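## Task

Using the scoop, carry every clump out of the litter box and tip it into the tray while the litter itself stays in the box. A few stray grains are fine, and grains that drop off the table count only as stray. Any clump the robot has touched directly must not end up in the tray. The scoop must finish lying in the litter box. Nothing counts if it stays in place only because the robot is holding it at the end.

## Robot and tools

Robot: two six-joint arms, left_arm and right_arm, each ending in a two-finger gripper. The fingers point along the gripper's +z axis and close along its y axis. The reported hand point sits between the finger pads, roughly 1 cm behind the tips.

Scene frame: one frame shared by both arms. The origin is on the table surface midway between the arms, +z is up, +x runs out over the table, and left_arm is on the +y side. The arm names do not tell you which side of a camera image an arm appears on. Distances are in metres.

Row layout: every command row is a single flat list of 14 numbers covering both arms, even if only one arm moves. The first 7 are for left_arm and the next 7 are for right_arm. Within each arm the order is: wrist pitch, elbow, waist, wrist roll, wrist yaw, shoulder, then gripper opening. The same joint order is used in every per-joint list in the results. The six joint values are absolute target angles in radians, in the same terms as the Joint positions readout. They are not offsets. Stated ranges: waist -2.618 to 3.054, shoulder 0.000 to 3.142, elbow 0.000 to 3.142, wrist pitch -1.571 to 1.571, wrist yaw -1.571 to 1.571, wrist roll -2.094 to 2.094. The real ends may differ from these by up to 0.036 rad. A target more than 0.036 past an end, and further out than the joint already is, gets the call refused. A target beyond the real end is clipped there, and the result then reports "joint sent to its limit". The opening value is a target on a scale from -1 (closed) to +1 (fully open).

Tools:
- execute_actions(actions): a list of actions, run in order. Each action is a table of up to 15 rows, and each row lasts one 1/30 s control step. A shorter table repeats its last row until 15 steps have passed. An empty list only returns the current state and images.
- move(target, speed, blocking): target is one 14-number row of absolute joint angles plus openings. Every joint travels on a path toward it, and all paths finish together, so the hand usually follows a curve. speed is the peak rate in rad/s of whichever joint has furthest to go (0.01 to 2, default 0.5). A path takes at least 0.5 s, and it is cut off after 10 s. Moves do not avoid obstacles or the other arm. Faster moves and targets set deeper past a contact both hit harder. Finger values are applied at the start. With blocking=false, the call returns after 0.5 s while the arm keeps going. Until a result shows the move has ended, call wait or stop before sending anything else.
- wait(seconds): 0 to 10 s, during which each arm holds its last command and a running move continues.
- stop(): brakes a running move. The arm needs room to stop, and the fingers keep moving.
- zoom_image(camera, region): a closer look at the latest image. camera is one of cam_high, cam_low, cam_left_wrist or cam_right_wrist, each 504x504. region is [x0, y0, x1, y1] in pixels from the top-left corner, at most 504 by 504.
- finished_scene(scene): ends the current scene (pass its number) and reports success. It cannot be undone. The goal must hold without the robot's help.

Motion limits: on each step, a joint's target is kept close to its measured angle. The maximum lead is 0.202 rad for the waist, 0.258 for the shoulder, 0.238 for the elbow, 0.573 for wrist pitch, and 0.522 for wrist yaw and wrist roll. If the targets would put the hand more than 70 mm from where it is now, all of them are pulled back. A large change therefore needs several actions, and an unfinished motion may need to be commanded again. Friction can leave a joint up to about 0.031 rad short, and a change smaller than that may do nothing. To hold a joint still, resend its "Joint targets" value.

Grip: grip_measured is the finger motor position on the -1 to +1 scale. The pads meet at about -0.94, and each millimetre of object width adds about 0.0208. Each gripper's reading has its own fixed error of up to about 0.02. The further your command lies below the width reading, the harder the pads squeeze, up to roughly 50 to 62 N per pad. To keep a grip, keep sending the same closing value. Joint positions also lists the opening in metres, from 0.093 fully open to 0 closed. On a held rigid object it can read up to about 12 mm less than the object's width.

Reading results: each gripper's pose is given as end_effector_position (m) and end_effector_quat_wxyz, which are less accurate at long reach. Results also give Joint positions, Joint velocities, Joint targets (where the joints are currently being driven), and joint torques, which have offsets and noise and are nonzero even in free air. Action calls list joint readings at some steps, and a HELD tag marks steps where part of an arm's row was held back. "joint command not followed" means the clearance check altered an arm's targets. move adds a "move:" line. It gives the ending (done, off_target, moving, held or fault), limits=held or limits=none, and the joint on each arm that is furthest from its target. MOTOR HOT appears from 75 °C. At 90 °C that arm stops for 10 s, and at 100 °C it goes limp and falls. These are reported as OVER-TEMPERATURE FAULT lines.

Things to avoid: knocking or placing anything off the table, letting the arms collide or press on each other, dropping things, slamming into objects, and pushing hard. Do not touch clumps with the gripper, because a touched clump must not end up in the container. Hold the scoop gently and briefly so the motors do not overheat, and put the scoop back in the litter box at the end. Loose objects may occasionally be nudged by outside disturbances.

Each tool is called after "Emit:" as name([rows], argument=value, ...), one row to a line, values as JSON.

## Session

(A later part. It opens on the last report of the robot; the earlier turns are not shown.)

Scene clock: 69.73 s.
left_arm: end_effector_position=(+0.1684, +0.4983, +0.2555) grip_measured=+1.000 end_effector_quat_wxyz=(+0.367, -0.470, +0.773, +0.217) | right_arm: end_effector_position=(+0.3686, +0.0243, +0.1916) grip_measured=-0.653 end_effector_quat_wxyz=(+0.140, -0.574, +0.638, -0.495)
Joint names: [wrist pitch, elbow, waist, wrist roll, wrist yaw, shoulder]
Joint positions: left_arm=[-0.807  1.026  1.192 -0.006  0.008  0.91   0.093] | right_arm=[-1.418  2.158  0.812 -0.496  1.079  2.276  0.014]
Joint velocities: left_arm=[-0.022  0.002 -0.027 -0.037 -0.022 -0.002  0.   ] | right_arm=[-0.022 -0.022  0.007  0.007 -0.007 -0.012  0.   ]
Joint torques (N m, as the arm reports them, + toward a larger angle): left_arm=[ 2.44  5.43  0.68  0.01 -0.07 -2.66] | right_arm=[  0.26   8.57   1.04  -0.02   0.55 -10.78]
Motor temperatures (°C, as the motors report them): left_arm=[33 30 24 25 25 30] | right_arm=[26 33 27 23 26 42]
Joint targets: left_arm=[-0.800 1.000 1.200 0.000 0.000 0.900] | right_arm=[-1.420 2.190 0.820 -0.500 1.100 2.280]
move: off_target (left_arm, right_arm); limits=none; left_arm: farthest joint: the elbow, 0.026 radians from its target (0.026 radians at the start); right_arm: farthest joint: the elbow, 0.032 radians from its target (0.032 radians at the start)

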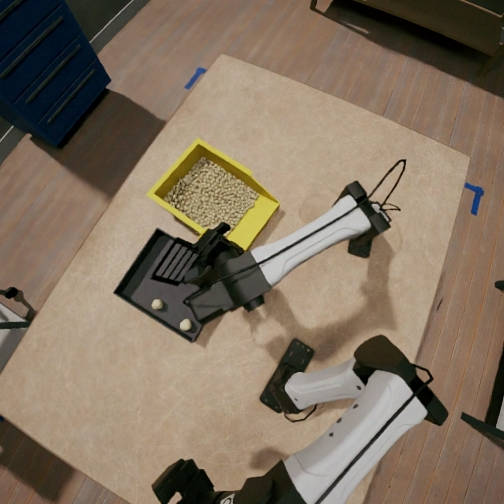

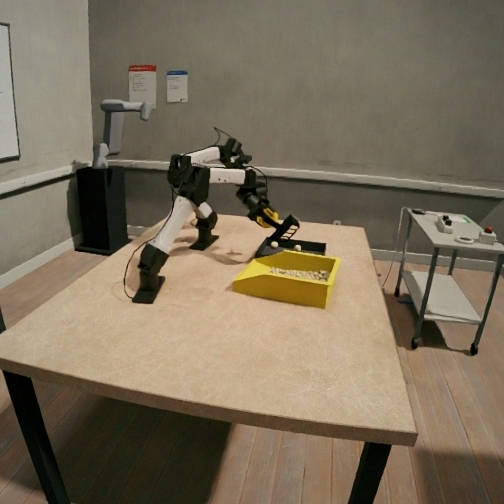

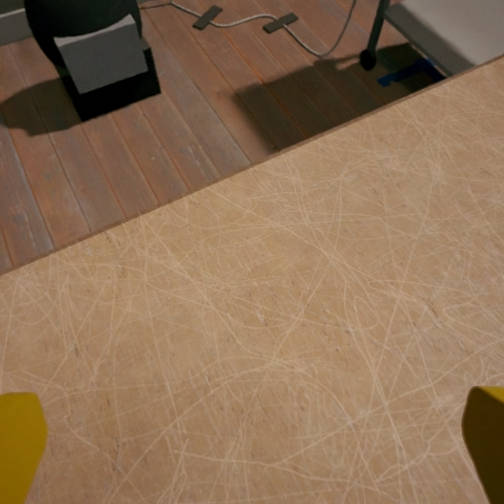

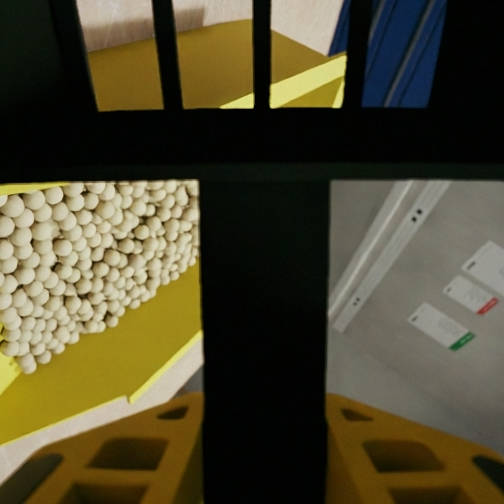

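Emit:
move(target=[-0.8,1.0,1.2,0,0,0.9,1, -1.5,1.75,0.44,0.78,-0.1,1.81,-1], speed=0.8)

Emit:
move(target=[-0.8,1.0,1.2,0,0,0.9,1, -1.415,1.466,0.44,0.77,-0.225,1.83,-1], speed=0.25)

Emit:
move(target=[-0.8,1.0,1.2,0,0,0.9,1, -1.35,1.703,0.305,0.645,-0.097,2.036,-1], speed=0.25)

Emit:
zoom_image(camera="cam_low", region=[220, 230, 340, 310])

Scene clock: 75.80 s.
left_arm: end_effector_position=(+0.1684, +0.4983, +0.2555) grip_measured=+1.000 end_effector_quat_wxyz=(+0.367, -0.470, +0.773, +0.217) | right_arm: end_effector_position=(+0.2656, -0.0568, +0.1695) grip_measured=-0.652 end_effector_quat_wxyz=(-0.027, +0.074, +0.996, +0.039)
Joint names: [wrist pitch, elbow, waist, wrist roll, wrist yaw, shoulder]
Joint positions: left_arm=[-0.807  1.026  1.192 -0.006  0.008  0.91   0.093] | right_arm=[-1.493  1.766  0.445  0.772 -0.095  1.835  0.014]
Joint velocities: left_arm=[ 0.051 -0.007 -0.012 -0.007  0.022 -0.012  0.   ] | right_arm=[-0.037 -0.007  0.007 -0.037  0.037 -0.012 -0.001]
Joint torques (N m, as the arm reports them, + toward a larger angle): left_arm=[ 2.46  5.48  0.81 -0.03 -0.06 -2.62] | right_arm=[ 0.18  4.82 -0.23 -0.07 -0.1  -9.68]
Motor temperatures (°C, as the motors report them): left_arm=[34 30 24 25 25 29] | right_arm=[26 33 27 23 26 44]
Joint targets: left_arm=[-0.800 1.000 1.200 -0.000 0.000 0.900] | right_arm=[-1.500 1.750 0.440 0.780 -0.100 1.810]
move: off_target (left_arm, right_arm); limits=none; left_arm: farthest joint: the elbow, 0.026 radians from its target (0.026 radians at the start); right_arm: farthest joint: the shoulder, 0.025 radians from its target (0.466 radians at the start)

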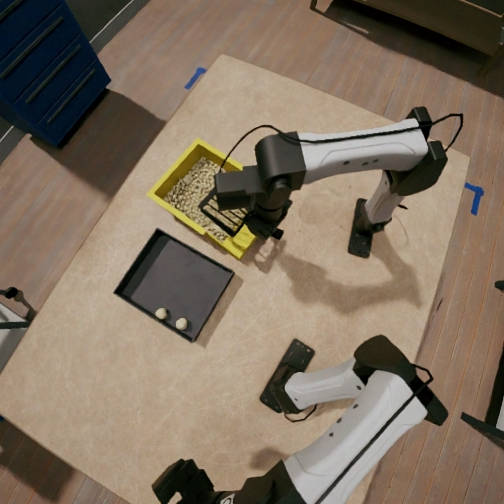

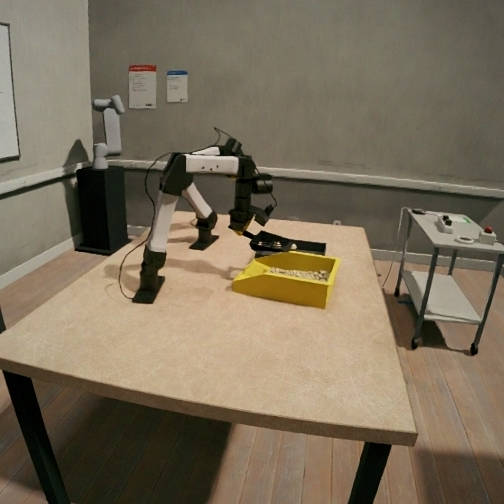

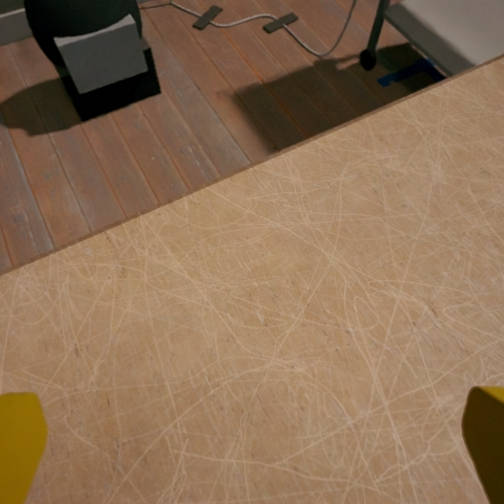

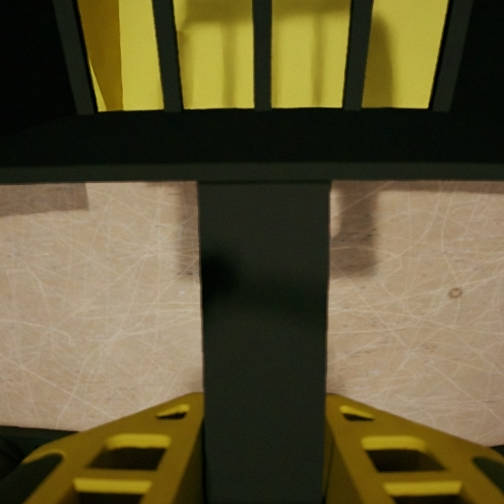

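Scene clock: 77.57 s.
left_arm: end_effector_position=(+0.1684, +0.4983, +0.2555) grip_measured=+1.000 end_effector_quat_wxyz=(+0.367, -0.470, +0.773, +0.217) | right_arm: end_effector_position=(+0.2127, -0.0697, +0.1067) grip_measured=-0.652 end_effector_quat_wxyz=(-0.151, +0.085, +0.985, +0.014)
Joint names: [wrist pitch, elbow, waist, wrist roll, wrist yaw, shoulder]
Joint positions: left_arm=[-0.807  1.026  1.192 -0.006  0.008  0.91   0.093] | right_arm=[-1.431  1.481  0.445  0.772 -0.218  1.835  0.014]
Joint velocities: left_arm=[ 0.037  0.002 -0.012  0.066  0.037  0.002  0.   ] | right_arm=[ 0.007  0.002  0.012 -0.022  0.037 -0.017  0.001]
Joint torques (N m, as the arm reports them, + toward a larger angle): left_arm=[ 2.44  5.56  0.94 -0.01 -0.03 -2.61] | right_arm=[-0.05  4.59 -0.2  -0.1  -0.19 -7.94]
Motor temperatures (°C, as the motors report them): left_arm=[34 30 24 25 25 29] | right_arm=[26 33 27 23 26 44]
Joint targets: left_arm=[-0.800 1.000 1.200 0.000 -0.000 0.900] | right_arm=[-1.415 1.466 0.440 0.770 -0.225 1.830]
move: off_target (left_arm); limits=none; left_arm: farthest joint: the elbow, 0.026 radians from its target (0.026 radians at the start); right_arm: farthest joint: the wrist pitch, 0.016 radians from its target (0.078 radians at the start)

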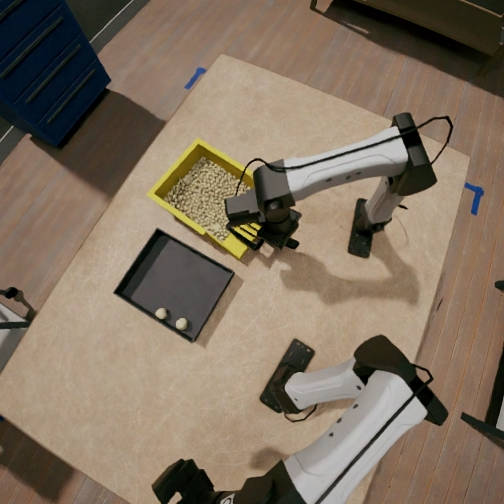

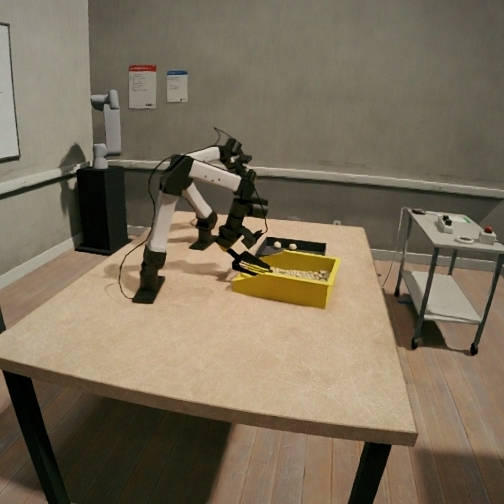

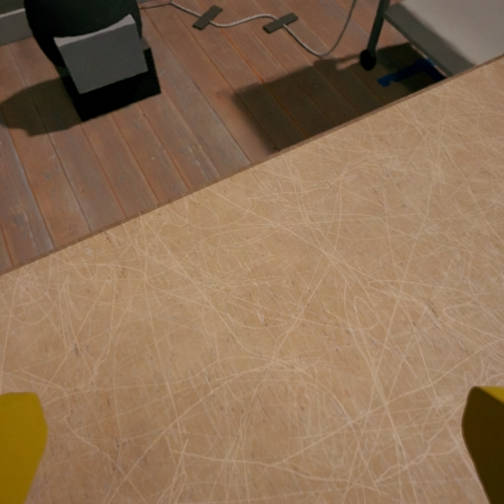

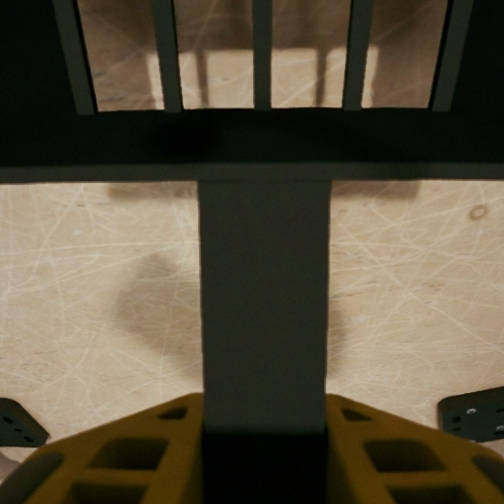

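Scene clock: 78.97 s.
left_arm: end_effector_position=(+0.1684, +0.4983, +0.2555) grip_measured=+1.000 end_effector_quat_wxyz=(+0.367, -0.470, +0.773, +0.217) | right_arm: end_effector_position=(+0.2987, -0.0861, +0.0841) grip_measured=-0.652 end_effector_quat_wxyz=(-0.096, +0.086, +0.992, +0.007)
Joint names: [wrist pitch, elbow, waist, wrist roll, wrist yaw, shoulder]
Joint positions: left_arm=[-0.807  1.026  1.192 -0.006  0.008  0.91   0.093] | right_arm=[-1.373  1.674  0.312  0.654 -0.115  2.026  0.014]
Joint velocities: left_arm=[-0.051 -0.007 -0.012 -0.051  0.037 -0.007  0.   ] | right_arm=[-0.022 -0.027 -0.007  0.051 -0.051  0.002  0.001]
Joint torques (N m, as the arm reports them, + toward a larger angle): left_arm=[ 2.42  5.5   0.74 -0.03 -0.04 -2.6 ] | right_arm=[ 0.13  8.04 -0.51 -0.13  0.07 -8.39]
Motor temperatures (°C, as the motors report them): left_arm=[34 30 24 25 25 29] | right_arm=[26 33 27 23 26 43]
Joint targets: left_arm=[-0.800 1.000 1.200 -0.000 0.000 0.900] | right_arm=[-1.350 1.703 0.305 0.645 -0.097 2.036]
move: off_target (left_arm, right_arm); limits=none; left_arm: farthest joint: the elbow, 0.026 radians from its target (0.026 radians at the start); right_arm: farthest joint: the elbow, 0.029 radians from its target (0.222 radians at the start)

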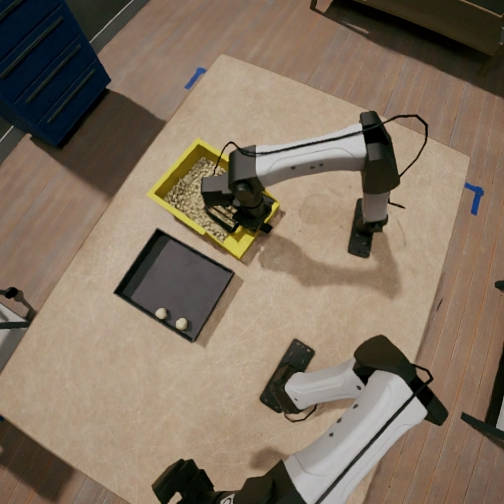

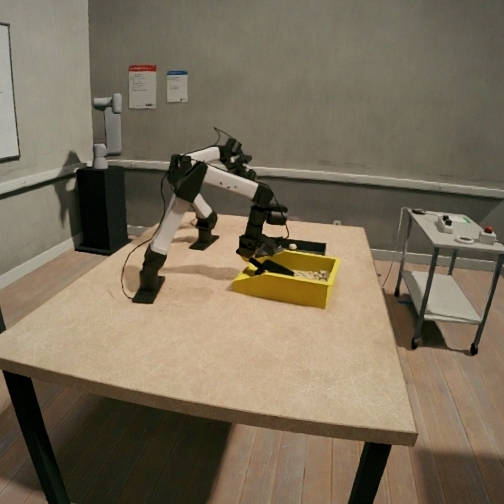

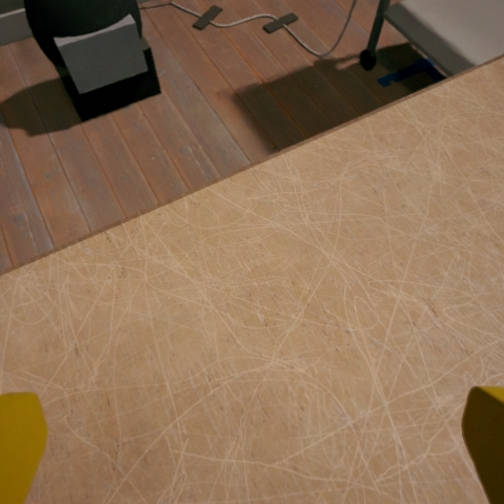

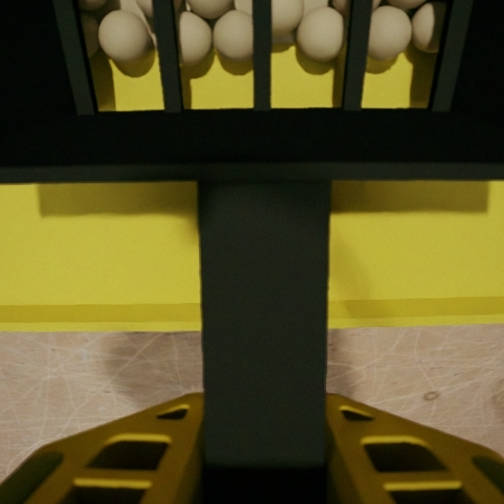

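Region (220, 230, 340, 310) of cam_low's 504x504 image, scaled by 4.200, with more detail than that image has.

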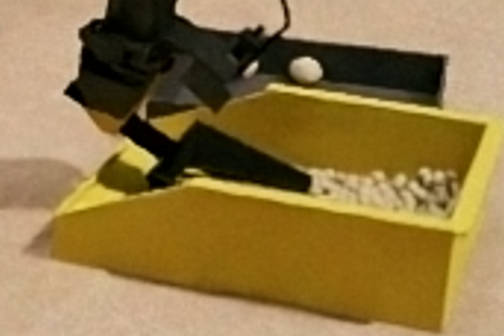

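Emit:
move(target=[-1.1,1.95,0.1,0,0.8,2.1,1, -1.52,2.157,0.19,0.535,-0.065,2.332,-1], speed=0.6)

Emit:
zoom_image(camera="cam_low", region=[220, 230, 340, 310])

Scene clock: 82.53 s.
left_arm: end_effector_position=(+0.5021, +0.1258, +0.1832) grip_measured=+1.000 end_effector_quat_wxyz=(+0.153, +0.066, +0.909, -0.381) | right_arm: end_effector_position=(+0.3792, -0.0996, +0.0811) grip_measured=-0.652 end_effector_quat_wxyz=(-0.087, +0.084, +0.993, +0.007)
Joint names: [wrist pitch, elbow, waist, wrist roll, wrist yaw, shoulder]
Joint positions: left_arm=[-1.079  1.935  0.093 -0.006  0.791  2.088  0.093] | right_arm=[-1.531  2.129  0.202  0.541 -0.09   2.318  0.014]
Joint velocities: left_arm=[ 0.051 -0.012 -0.012 -0.022  0.022  0.002  0.   ] | right_arm=[-0.095  0.012 -0.012  0.007 -0.022  0.017  0.   ]
Joint torques (N m, as the arm reports them, + toward a larger angle): left_arm=[  1.04   7.88   0.7    0.01   0.5  -12.97] | right_arm=[ 0.05  8.01 -0.92 -0.14  0.13 -9.98]
Motor temperatures (°C, as the motors report them): left_arm=[34 30 24 25 25 29] | right_arm=[25 34 27 23 26 44]
Joint targets: left_arm=[-1.100 1.950 0.100 0.000 0.800 2.100] | right_arm=[-1.520 2.157 0.190 0.535 -0.065 2.332]
move: off_target (left_arm, right_arm); limits=none; left_arm: farthest joint: the wrist pitch, 0.021 radians from its target (0.293 radians at the start); right_arm: farthest joint: the elbow, 0.028 radians from its target (0.483 radians at the start)

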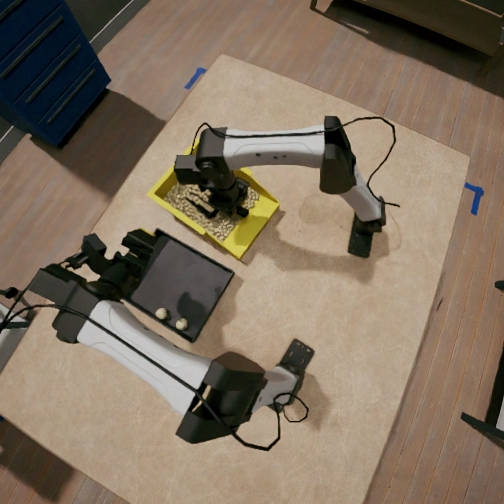

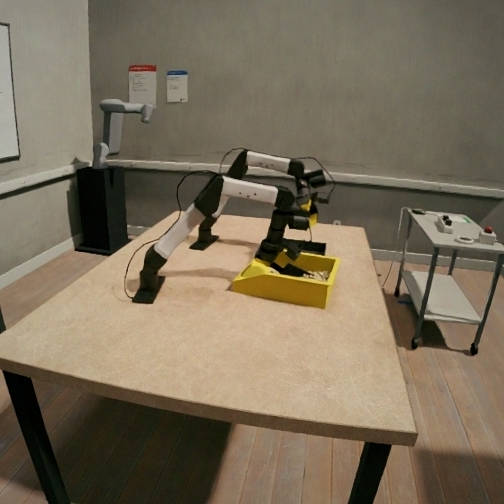

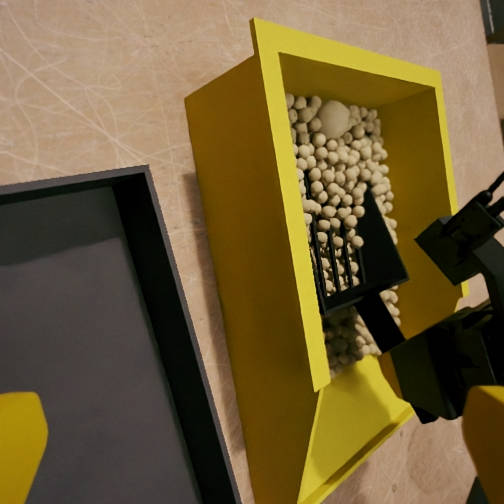

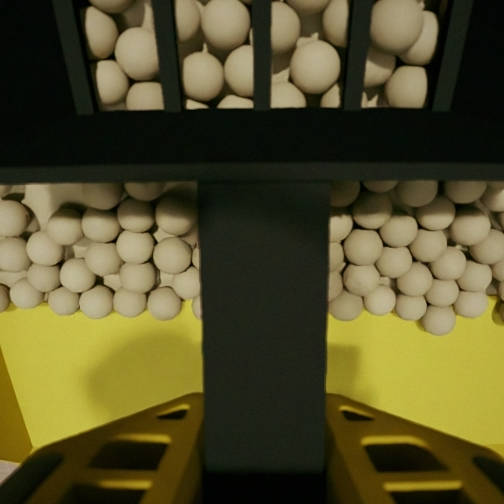

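Region (220, 230, 340, 310) of cam_low's 504x504 image, scaled by 4.200, with more detail than that image has.

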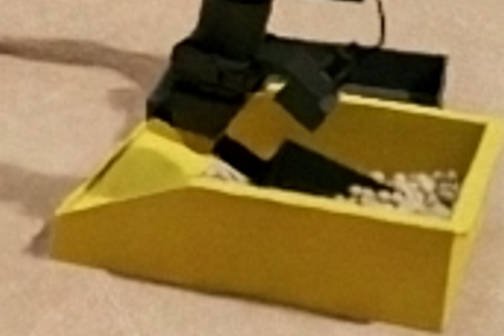

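Emit:
move(target=[-1.1,1.95,0.1,0,0.8,2.1,1, -1.55,2.405,0.152,0.50,-0.03,2.487,-1], speed=0.2)

Scene clock: 85.77 s.
left_arm: end_effector_position=(+0.5020, +0.1258, +0.1833) grip_measured=+1.000 end_effector_quat_wxyz=(+0.153, +0.066, +0.909, -0.381) | right_arm: end_effector_position=(+0.4193, -0.1007, +0.0758) grip_measured=-0.652 end_effector_quat_wxyz=(-0.060, +0.076, +0.995, +0.015)
Joint names: [wrist pitch, elbow, waist, wrist roll, wrist yaw, shoulder]
Joint positions: left_arm=[-1.079  1.935  0.093 -0.006  0.792  2.088  0.093] | right_arm=[-1.578  2.376  0.173  0.499 -0.076  2.466  0.014]
Joint velocities: left_arm=[-0.022 -0.002 -0.017 -0.037 -0.037 -0.017  0.   ] | right_arm=[-0.007 -0.002  0.027 -0.066  0.11   0.007  0.001]
Joint torques (N m, as the arm reports them, + toward a larger angle): left_arm=[  1.03   7.82   0.78   0.02   0.48 -13.07] | right_arm=[  0.31   8.13  -1.77  -0.07   0.33 -10.35]
Motor temperatures (°C, as the motors report them): left_arm=[33 31 24 25 25 30] | right_arm=[25 34 27 23 26 44]
Joint targets: left_arm=[-1.100 1.950 0.100 -0.000 0.800 2.100] | right_arm=[-1.550 2.405 0.152 0.500 -0.030 2.487]
move: off_target (left_arm, right_arm); limits=none; left_arm: farthest joint: the wrist pitch, 0.021 radians from its target (0.021 radians at the start); right_arm: farthest joint: the wrist yaw, 0.046 radians from its target (0.060 radians at the start)

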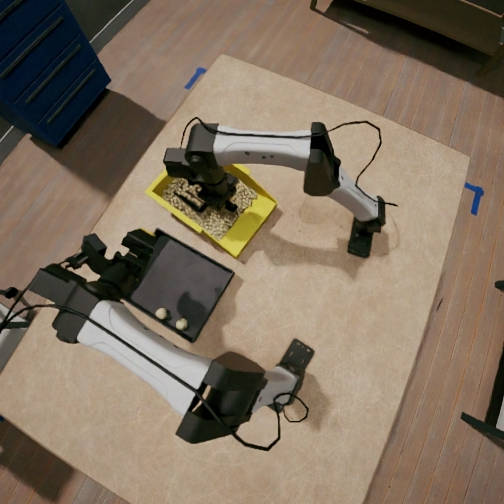

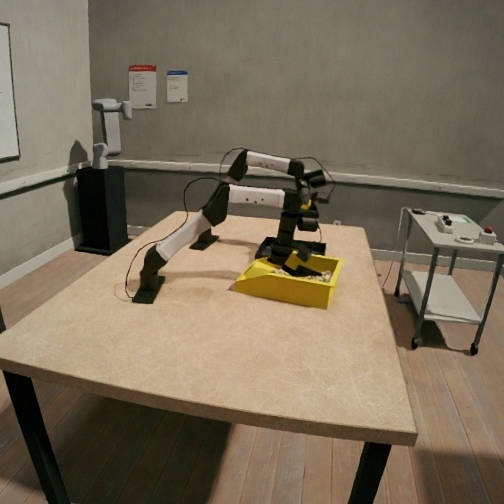

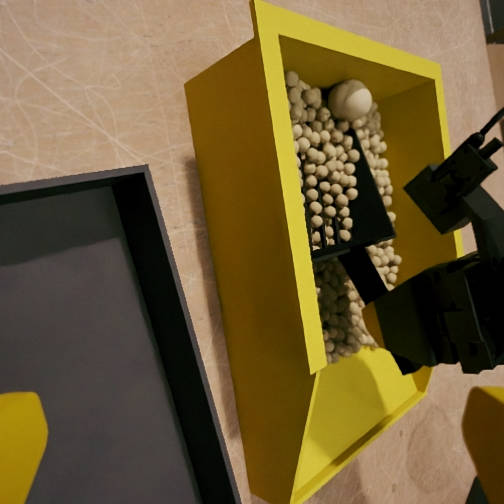

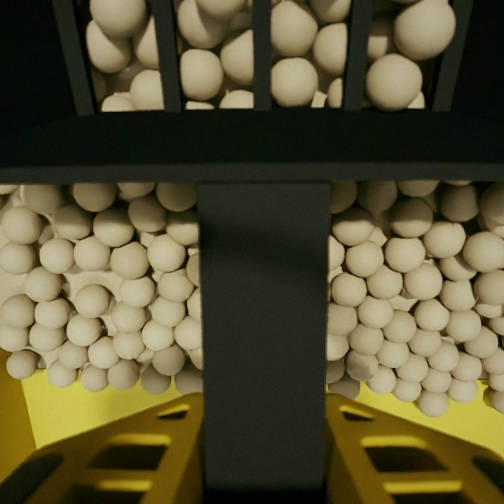

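Emit:
move(target=[-1.1,1.95,0.1,0,0.8,2.1,1, -1.15,1.87,0.21,0.56,0.14,2.125,-1], speed=0.25)

Scene clock: 89.33 s.
left_arm: end_effector_position=(+0.5020, +0.1258, +0.1832) grip_measured=+1.000 end_effector_quat_wxyz=(+0.152, +0.066, +0.909, -0.381) | right_arm: end_effector_position=(+0.4205, -0.1216, +0.0856) grip_measured=-0.652 end_effector_quat_wxyz=(+0.078, +0.089, +0.993, -0.029)
Joint names: [wrist pitch, elbow, waist, wrist roll, wrist yaw, shoulder]
Joint positions: left_arm=[-1.079  1.935  0.093 -0.006  0.792  2.088  0.093] | right_arm=[-1.185  1.885  0.202  0.552  0.122  2.157  0.014]
Joint velocities: left_arm=[ 0.022  0.007 -0.002 -0.037 -0.022  0.012  0.   ] | right_arm=[-0.007  0.002  0.002  0.007  0.11  -0.007 -0.   ]
Joint torques (N m, as the arm reports them, + toward a larger angle): left_arm=[  1.05   7.82   0.45   0.     0.5  -12.95] | right_arm=[  0.76   5.16   1.2    0.02   0.18 -12.89]
Motor temperatures (°C, as the motors report them): left_arm=[33 31 24 25 25 31] | right_arm=[26 34 27 23 26 46]
Joint targets: left_arm=[-1.100 1.950 0.100 0.000 0.800 2.100] | right_arm=[-1.150 1.870 0.210 0.560 0.140 2.125]
move: off_target (left_arm, right_arm); limits=none; left_arm: farthest joint: the wrist pitch, 0.021 radians from its target (0.021 radians at the start); right_arm: farthest joint: the wrist pitch, 0.035 radians from its target (0.428 radians at the start)

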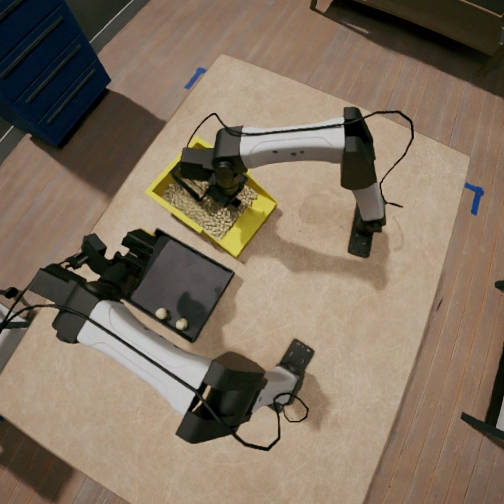

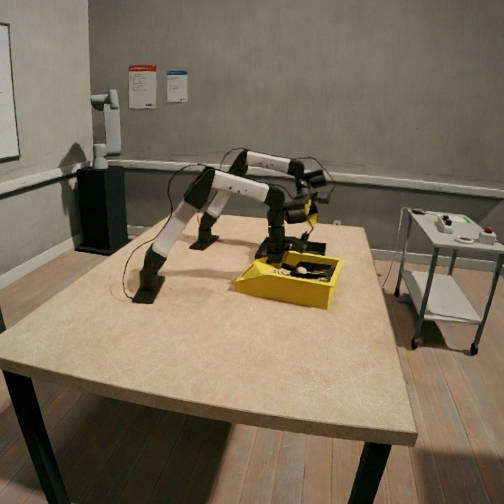

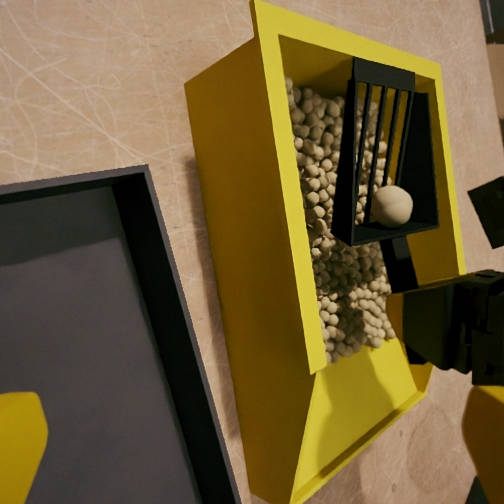

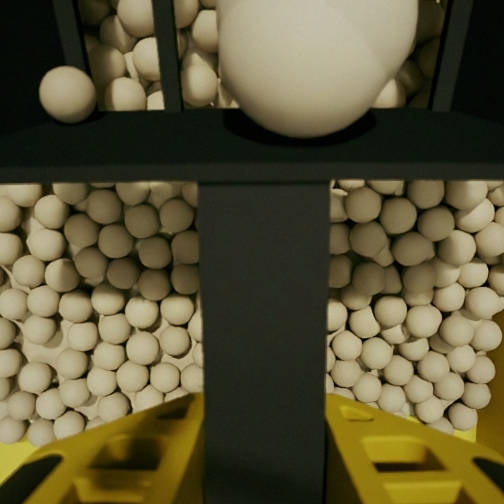

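Got it. Lift, swing, dump.

Emit:
move(target=[-0.8,1.0,1.0,0,0,0.9,1, -1.38,2.0,0.25,0.5,0.0,2.0,-1], speed=0.8)

Emit:
move(target=[-0.8,1.0,1.0,0,0,0.9,1, -1.40,2.05,0.82,0.0,0.35,2.08,-1], speed=0.4)

Emit:
move(target=[-0.8,1.0,1.0,0,0,0.9,1, -1.42,2.19,0.80,0.0,0.7,2.28,-1], speed=0.4)

Emit:
move(target=[-0.8,1.0,1.0,0,0,0.9,1, -1.42,2.19,0.82,-0.5,1.1,2.28,-1], speed=0.3)

Scene clock: 93.20 s.
left_arm: end_effector_position=(+0.2155, +0.4670, +0.2553) grip_measured=+1.000 end_effector_quat_wxyz=(+0.387, -0.390, +0.816, +0.178) | right_arm: end_effector_position=(+0.3807, -0.0978, +0.1562) grip_measured=-0.652 end_effector_quat_wxyz=(+0.062, +0.044, +0.997, +0.029)
Joint names: [wrist pitch, elbow, waist, wrist roll, wrist yaw, shoulder]
Joint positions: left_arm=[-0.807  1.026  0.993 -0.006  0.011  0.91   0.093] | right_arm=[-1.378  1.972  0.243  0.508  0.003  2.029  0.014]
Joint velocities: left_arm=[ 0.081  0.007  0.002 -0.007 -0.007  0.007  0.   ] | right_arm=[ 0.066 -0.022 -0.012 -0.037  0.007 -0.022  0.   ]
Joint torques (N m, as the arm reports them, + toward a larger angle): left_arm=[ 2.45  5.43  0.6  -0.05 -0.07 -2.63] | right_arm=[  0.47   8.41   0.98  -0.16  -0.06 -11.65]
Motor temperatures (°C, as the motors report them): left_arm=[33 31 24 25 25 32] | right_arm=[26 34 27 23 26 47]
Joint targets: left_arm=[-0.800 1.000 1.000 -0.000 0.000 0.900] | right_arm=[-1.380 2.000 0.250 0.500 0.000 2.000]
move: off_target (left_arm, right_arm); limits=none; left_arm: farthest joint: the elbow, 0.026 radians from its target (0.935 radians at the start); right_arm: farthest joint: the shoulder, 0.029 radians from its target (0.157 radians at the start)

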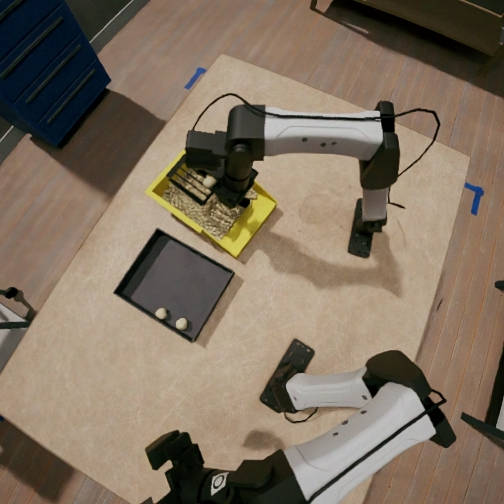

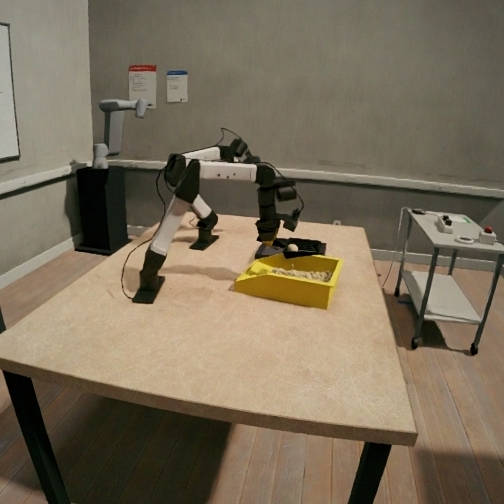

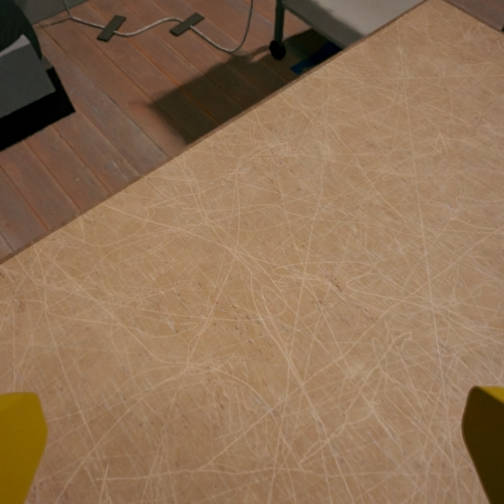

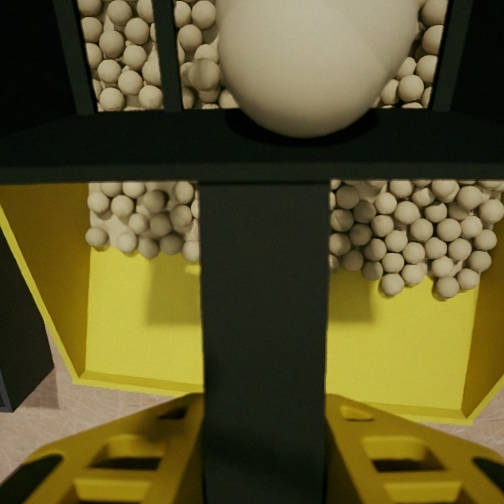

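Scene clock: 95.37 s.
left_arm: end_effector_position=(+0.2154, +0.4670, +0.2553) grip_measured=+1.000 end_effector_quat_wxyz=(+0.387, -0.391, +0.816, +0.178) | right_arm: end_effector_position=(+0.2741, +0.0584, +0.1605) grip_measured=-0.653 end_effector_quat_wxyz=(+0.132, -0.461, +0.870, -0.117)
Joint names: [wrist pitch, elbow, waist, wrist roll, wrist yaw, shoulder]
Joint positions: left_arm=[-0.807  1.026  0.993 -0.006  0.011  0.91   0.093] | right_arm=[-1.398  2.02   0.823  0.006  0.334  2.073  0.014]
Joint velocities: left_arm=[-0.037 -0.007  0.002 -0.095  0.007  0.007  0.   ] | right_arm=[-0.007 -0.007  0.002 -0.007  0.007  0.007 -0.   ]
Joint torques (N m, as the arm reports them, + toward a larger angle): left_arm=[ 2.49  5.39  0.64 -0.05 -0.09 -2.6 ] | right_arm=[ 0.45  8.53  0.04 -0.11  0.24 -9.28]
Motor temperatures (°C, as the motors report them): left_arm=[33 31 24 25 25 32] | right_arm=[26 35 27 23 26 47]
Joint targets: left_arm=[-0.800 1.000 1.000 0.000 0.000 0.900] | right_arm=[-1.400 2.050 0.820 -0.000 0.350 2.080]
move: off_target (left_arm, right_arm); limits=none; left_arm: farthest joint: the elbow, 0.026 radians from its target (0.026 radians at the start); right_arm: farthest joint: the elbow, 0.030 radians from its target (0.078 radians at the start)

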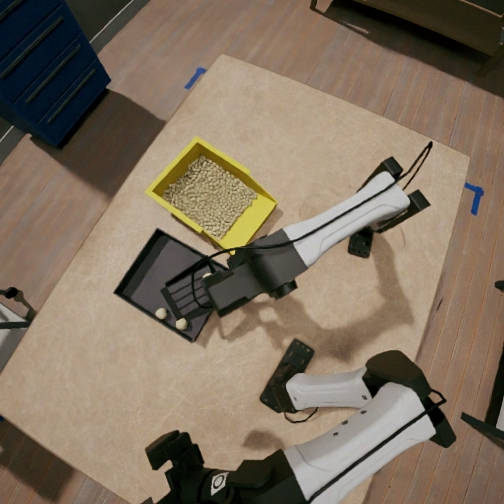

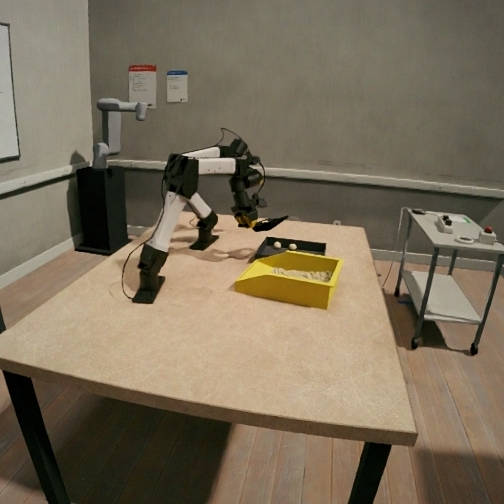

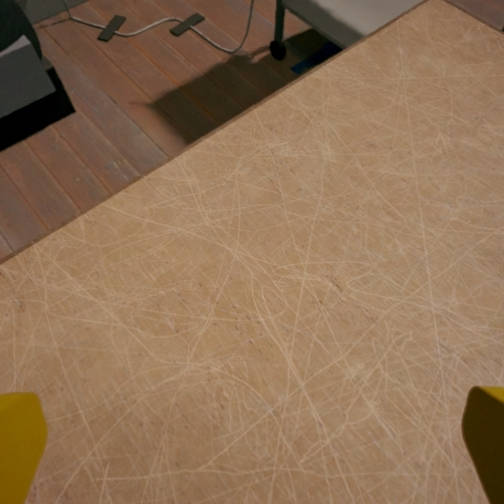

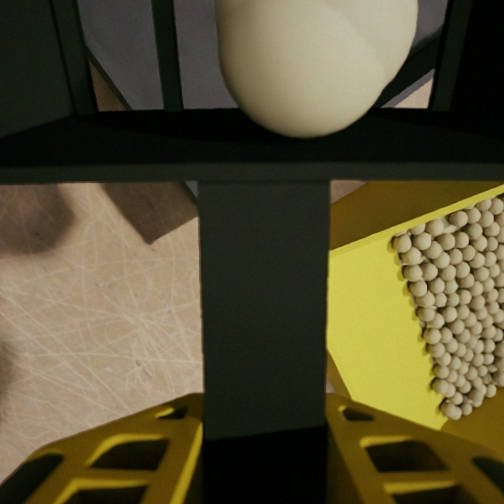

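Scene clock: 96.97 s.
left_arm: end_effector_position=(+0.2154, +0.4671, +0.2553) grip_measured=+1.000 end_effector_quat_wxyz=(+0.387, -0.391, +0.816, +0.178) | right_arm: end_effector_position=(+0.3358, +0.0480, +0.1396) grip_measured=-0.653 end_effector_quat_wxyz=(+0.173, -0.439, +0.834, -0.285)
Joint names: [wrist pitch, elbow, waist, wrist roll, wrist yaw, shoulder]
Joint positions: left_arm=[-0.807  1.026  0.993 -0.006  0.01   0.91   0.093] | right_arm=[-1.415  2.157  0.807  0.003  0.679  2.277  0.014]
Joint velocities: left_arm=[ 0.007 -0.002  0.007  0.007 -0.007 -0.002  0.   ] | right_arm=[ 0.022 -0.012 -0.012  0.022 -0.022 -0.022  0.   ]
Joint torques (N m, as the arm reports them, + toward a larger angle): left_arm=[ 2.43  5.31  0.7  -0.02 -0.11 -2.63] | right_arm=[  0.25   8.61  -0.37  -0.06   0.48 -10.88]
Motor temperatures (°C, as the motors report them): left_arm=[34 31 24 25 25 31] | right_arm=[26 35 27 23 26 47]
Joint targets: left_arm=[-0.800 1.000 1.000 -0.000 -0.000 0.900] | right_arm=[-1.420 2.190 0.800 -0.000 0.700 2.280]
move: off_target (left_arm, right_arm); limits=none; left_arm: farthest joint: the elbow, 0.026 radians from its target (0.026 radians at the start); right_arm: farthest joint: the elbow, 0.033 radians from its target (0.170 radians at the start)

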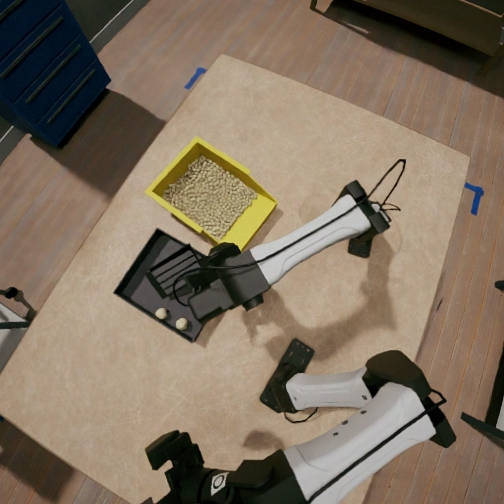

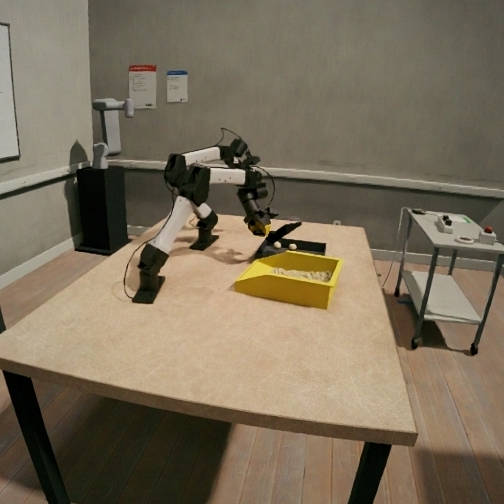

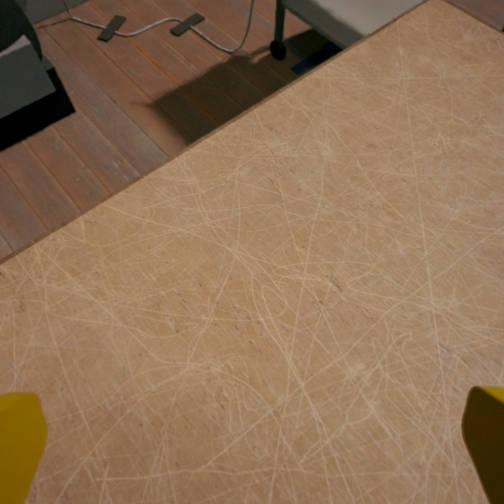

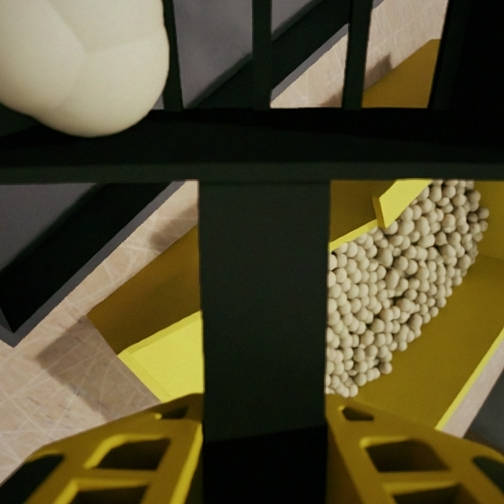

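Scene clock: 99.33 s.
left_arm: end_effector_position=(+0.2154, +0.4671, +0.2553) grip_measured=+1.000 end_effector_quat_wxyz=(+0.387, -0.391, +0.816, +0.178) | right_arm: end_effector_position=(+0.3688, +0.0246, +0.1912) grip_measured=-0.653 end_effector_quat_wxyz=(+0.140, -0.573, +0.638, -0.495)
Joint names: [wrist pitch, elbow, waist, wrist roll, wrist yaw, shoulder]
Joint positions: left_arm=[-0.807  1.026  0.993 -0.006  0.01   0.91   0.093] | right_arm=[-1.416  2.157  0.812 -0.496  1.079  2.277  0.014]
Joint velocities: left_arm=[ 0.022 -0.007 -0.002 -0.037 -0.022 -0.007  0.   ] | right_arm=[ 0.022 -0.007 -0.012 -0.051 -0.007  0.002  0.001]
Joint torques (N m, as the arm reports them, + toward a larger angle): left_arm=[ 2.47  5.4   0.59 -0.04 -0.1  -2.72] | right_arm=[  0.24   8.63   1.03  -0.06   0.56 -10.84]
Motor temperatures (°C, as the motors report them): left_arm=[34 31 24 25 25 31] | right_arm=[26 35 27 23 26 48]
Joint targets: left_arm=[-0.800 1.000 1.000 0.000 -0.000 0.900] | right_arm=[-1.420 2.190 0.820 -0.500 1.100 2.280]
move: off_target (left_arm, right_arm); limits=none; left_arm: farthest joint: the elbow, 0.026 radians from its target (0.026 radians at the start); right_arm: farthest joint: the elbow, 0.033 radians from its target (0.033 radians at the start)

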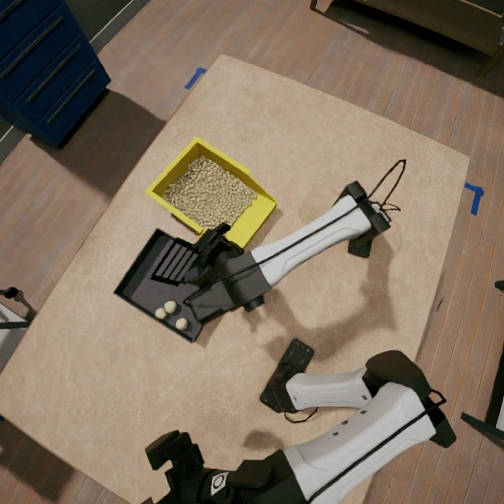

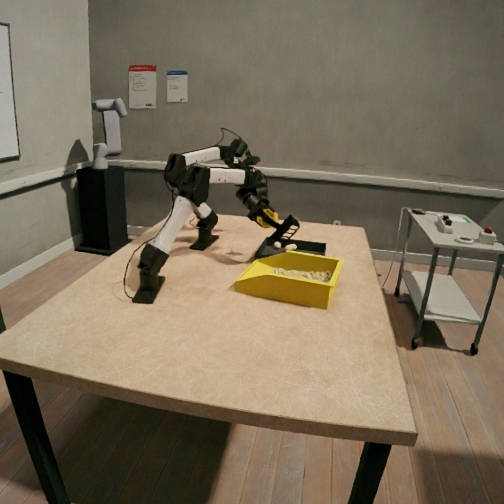

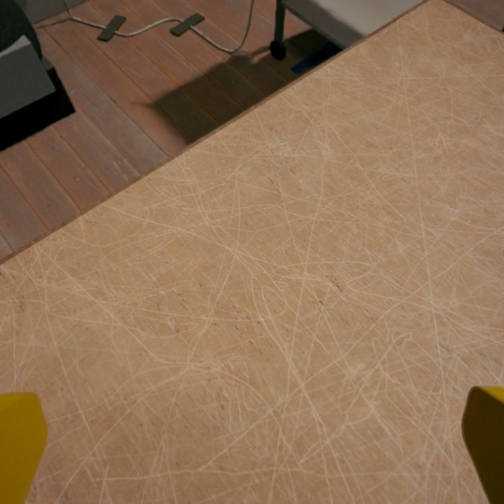

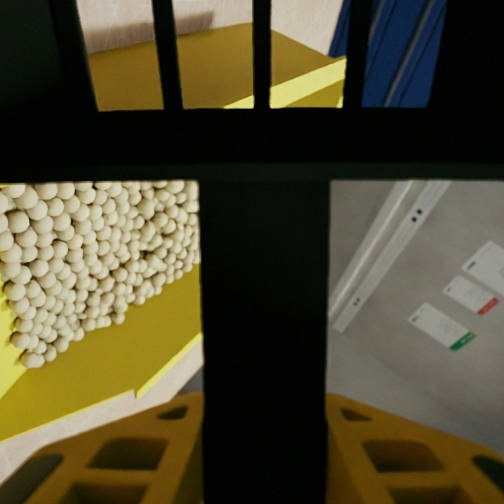

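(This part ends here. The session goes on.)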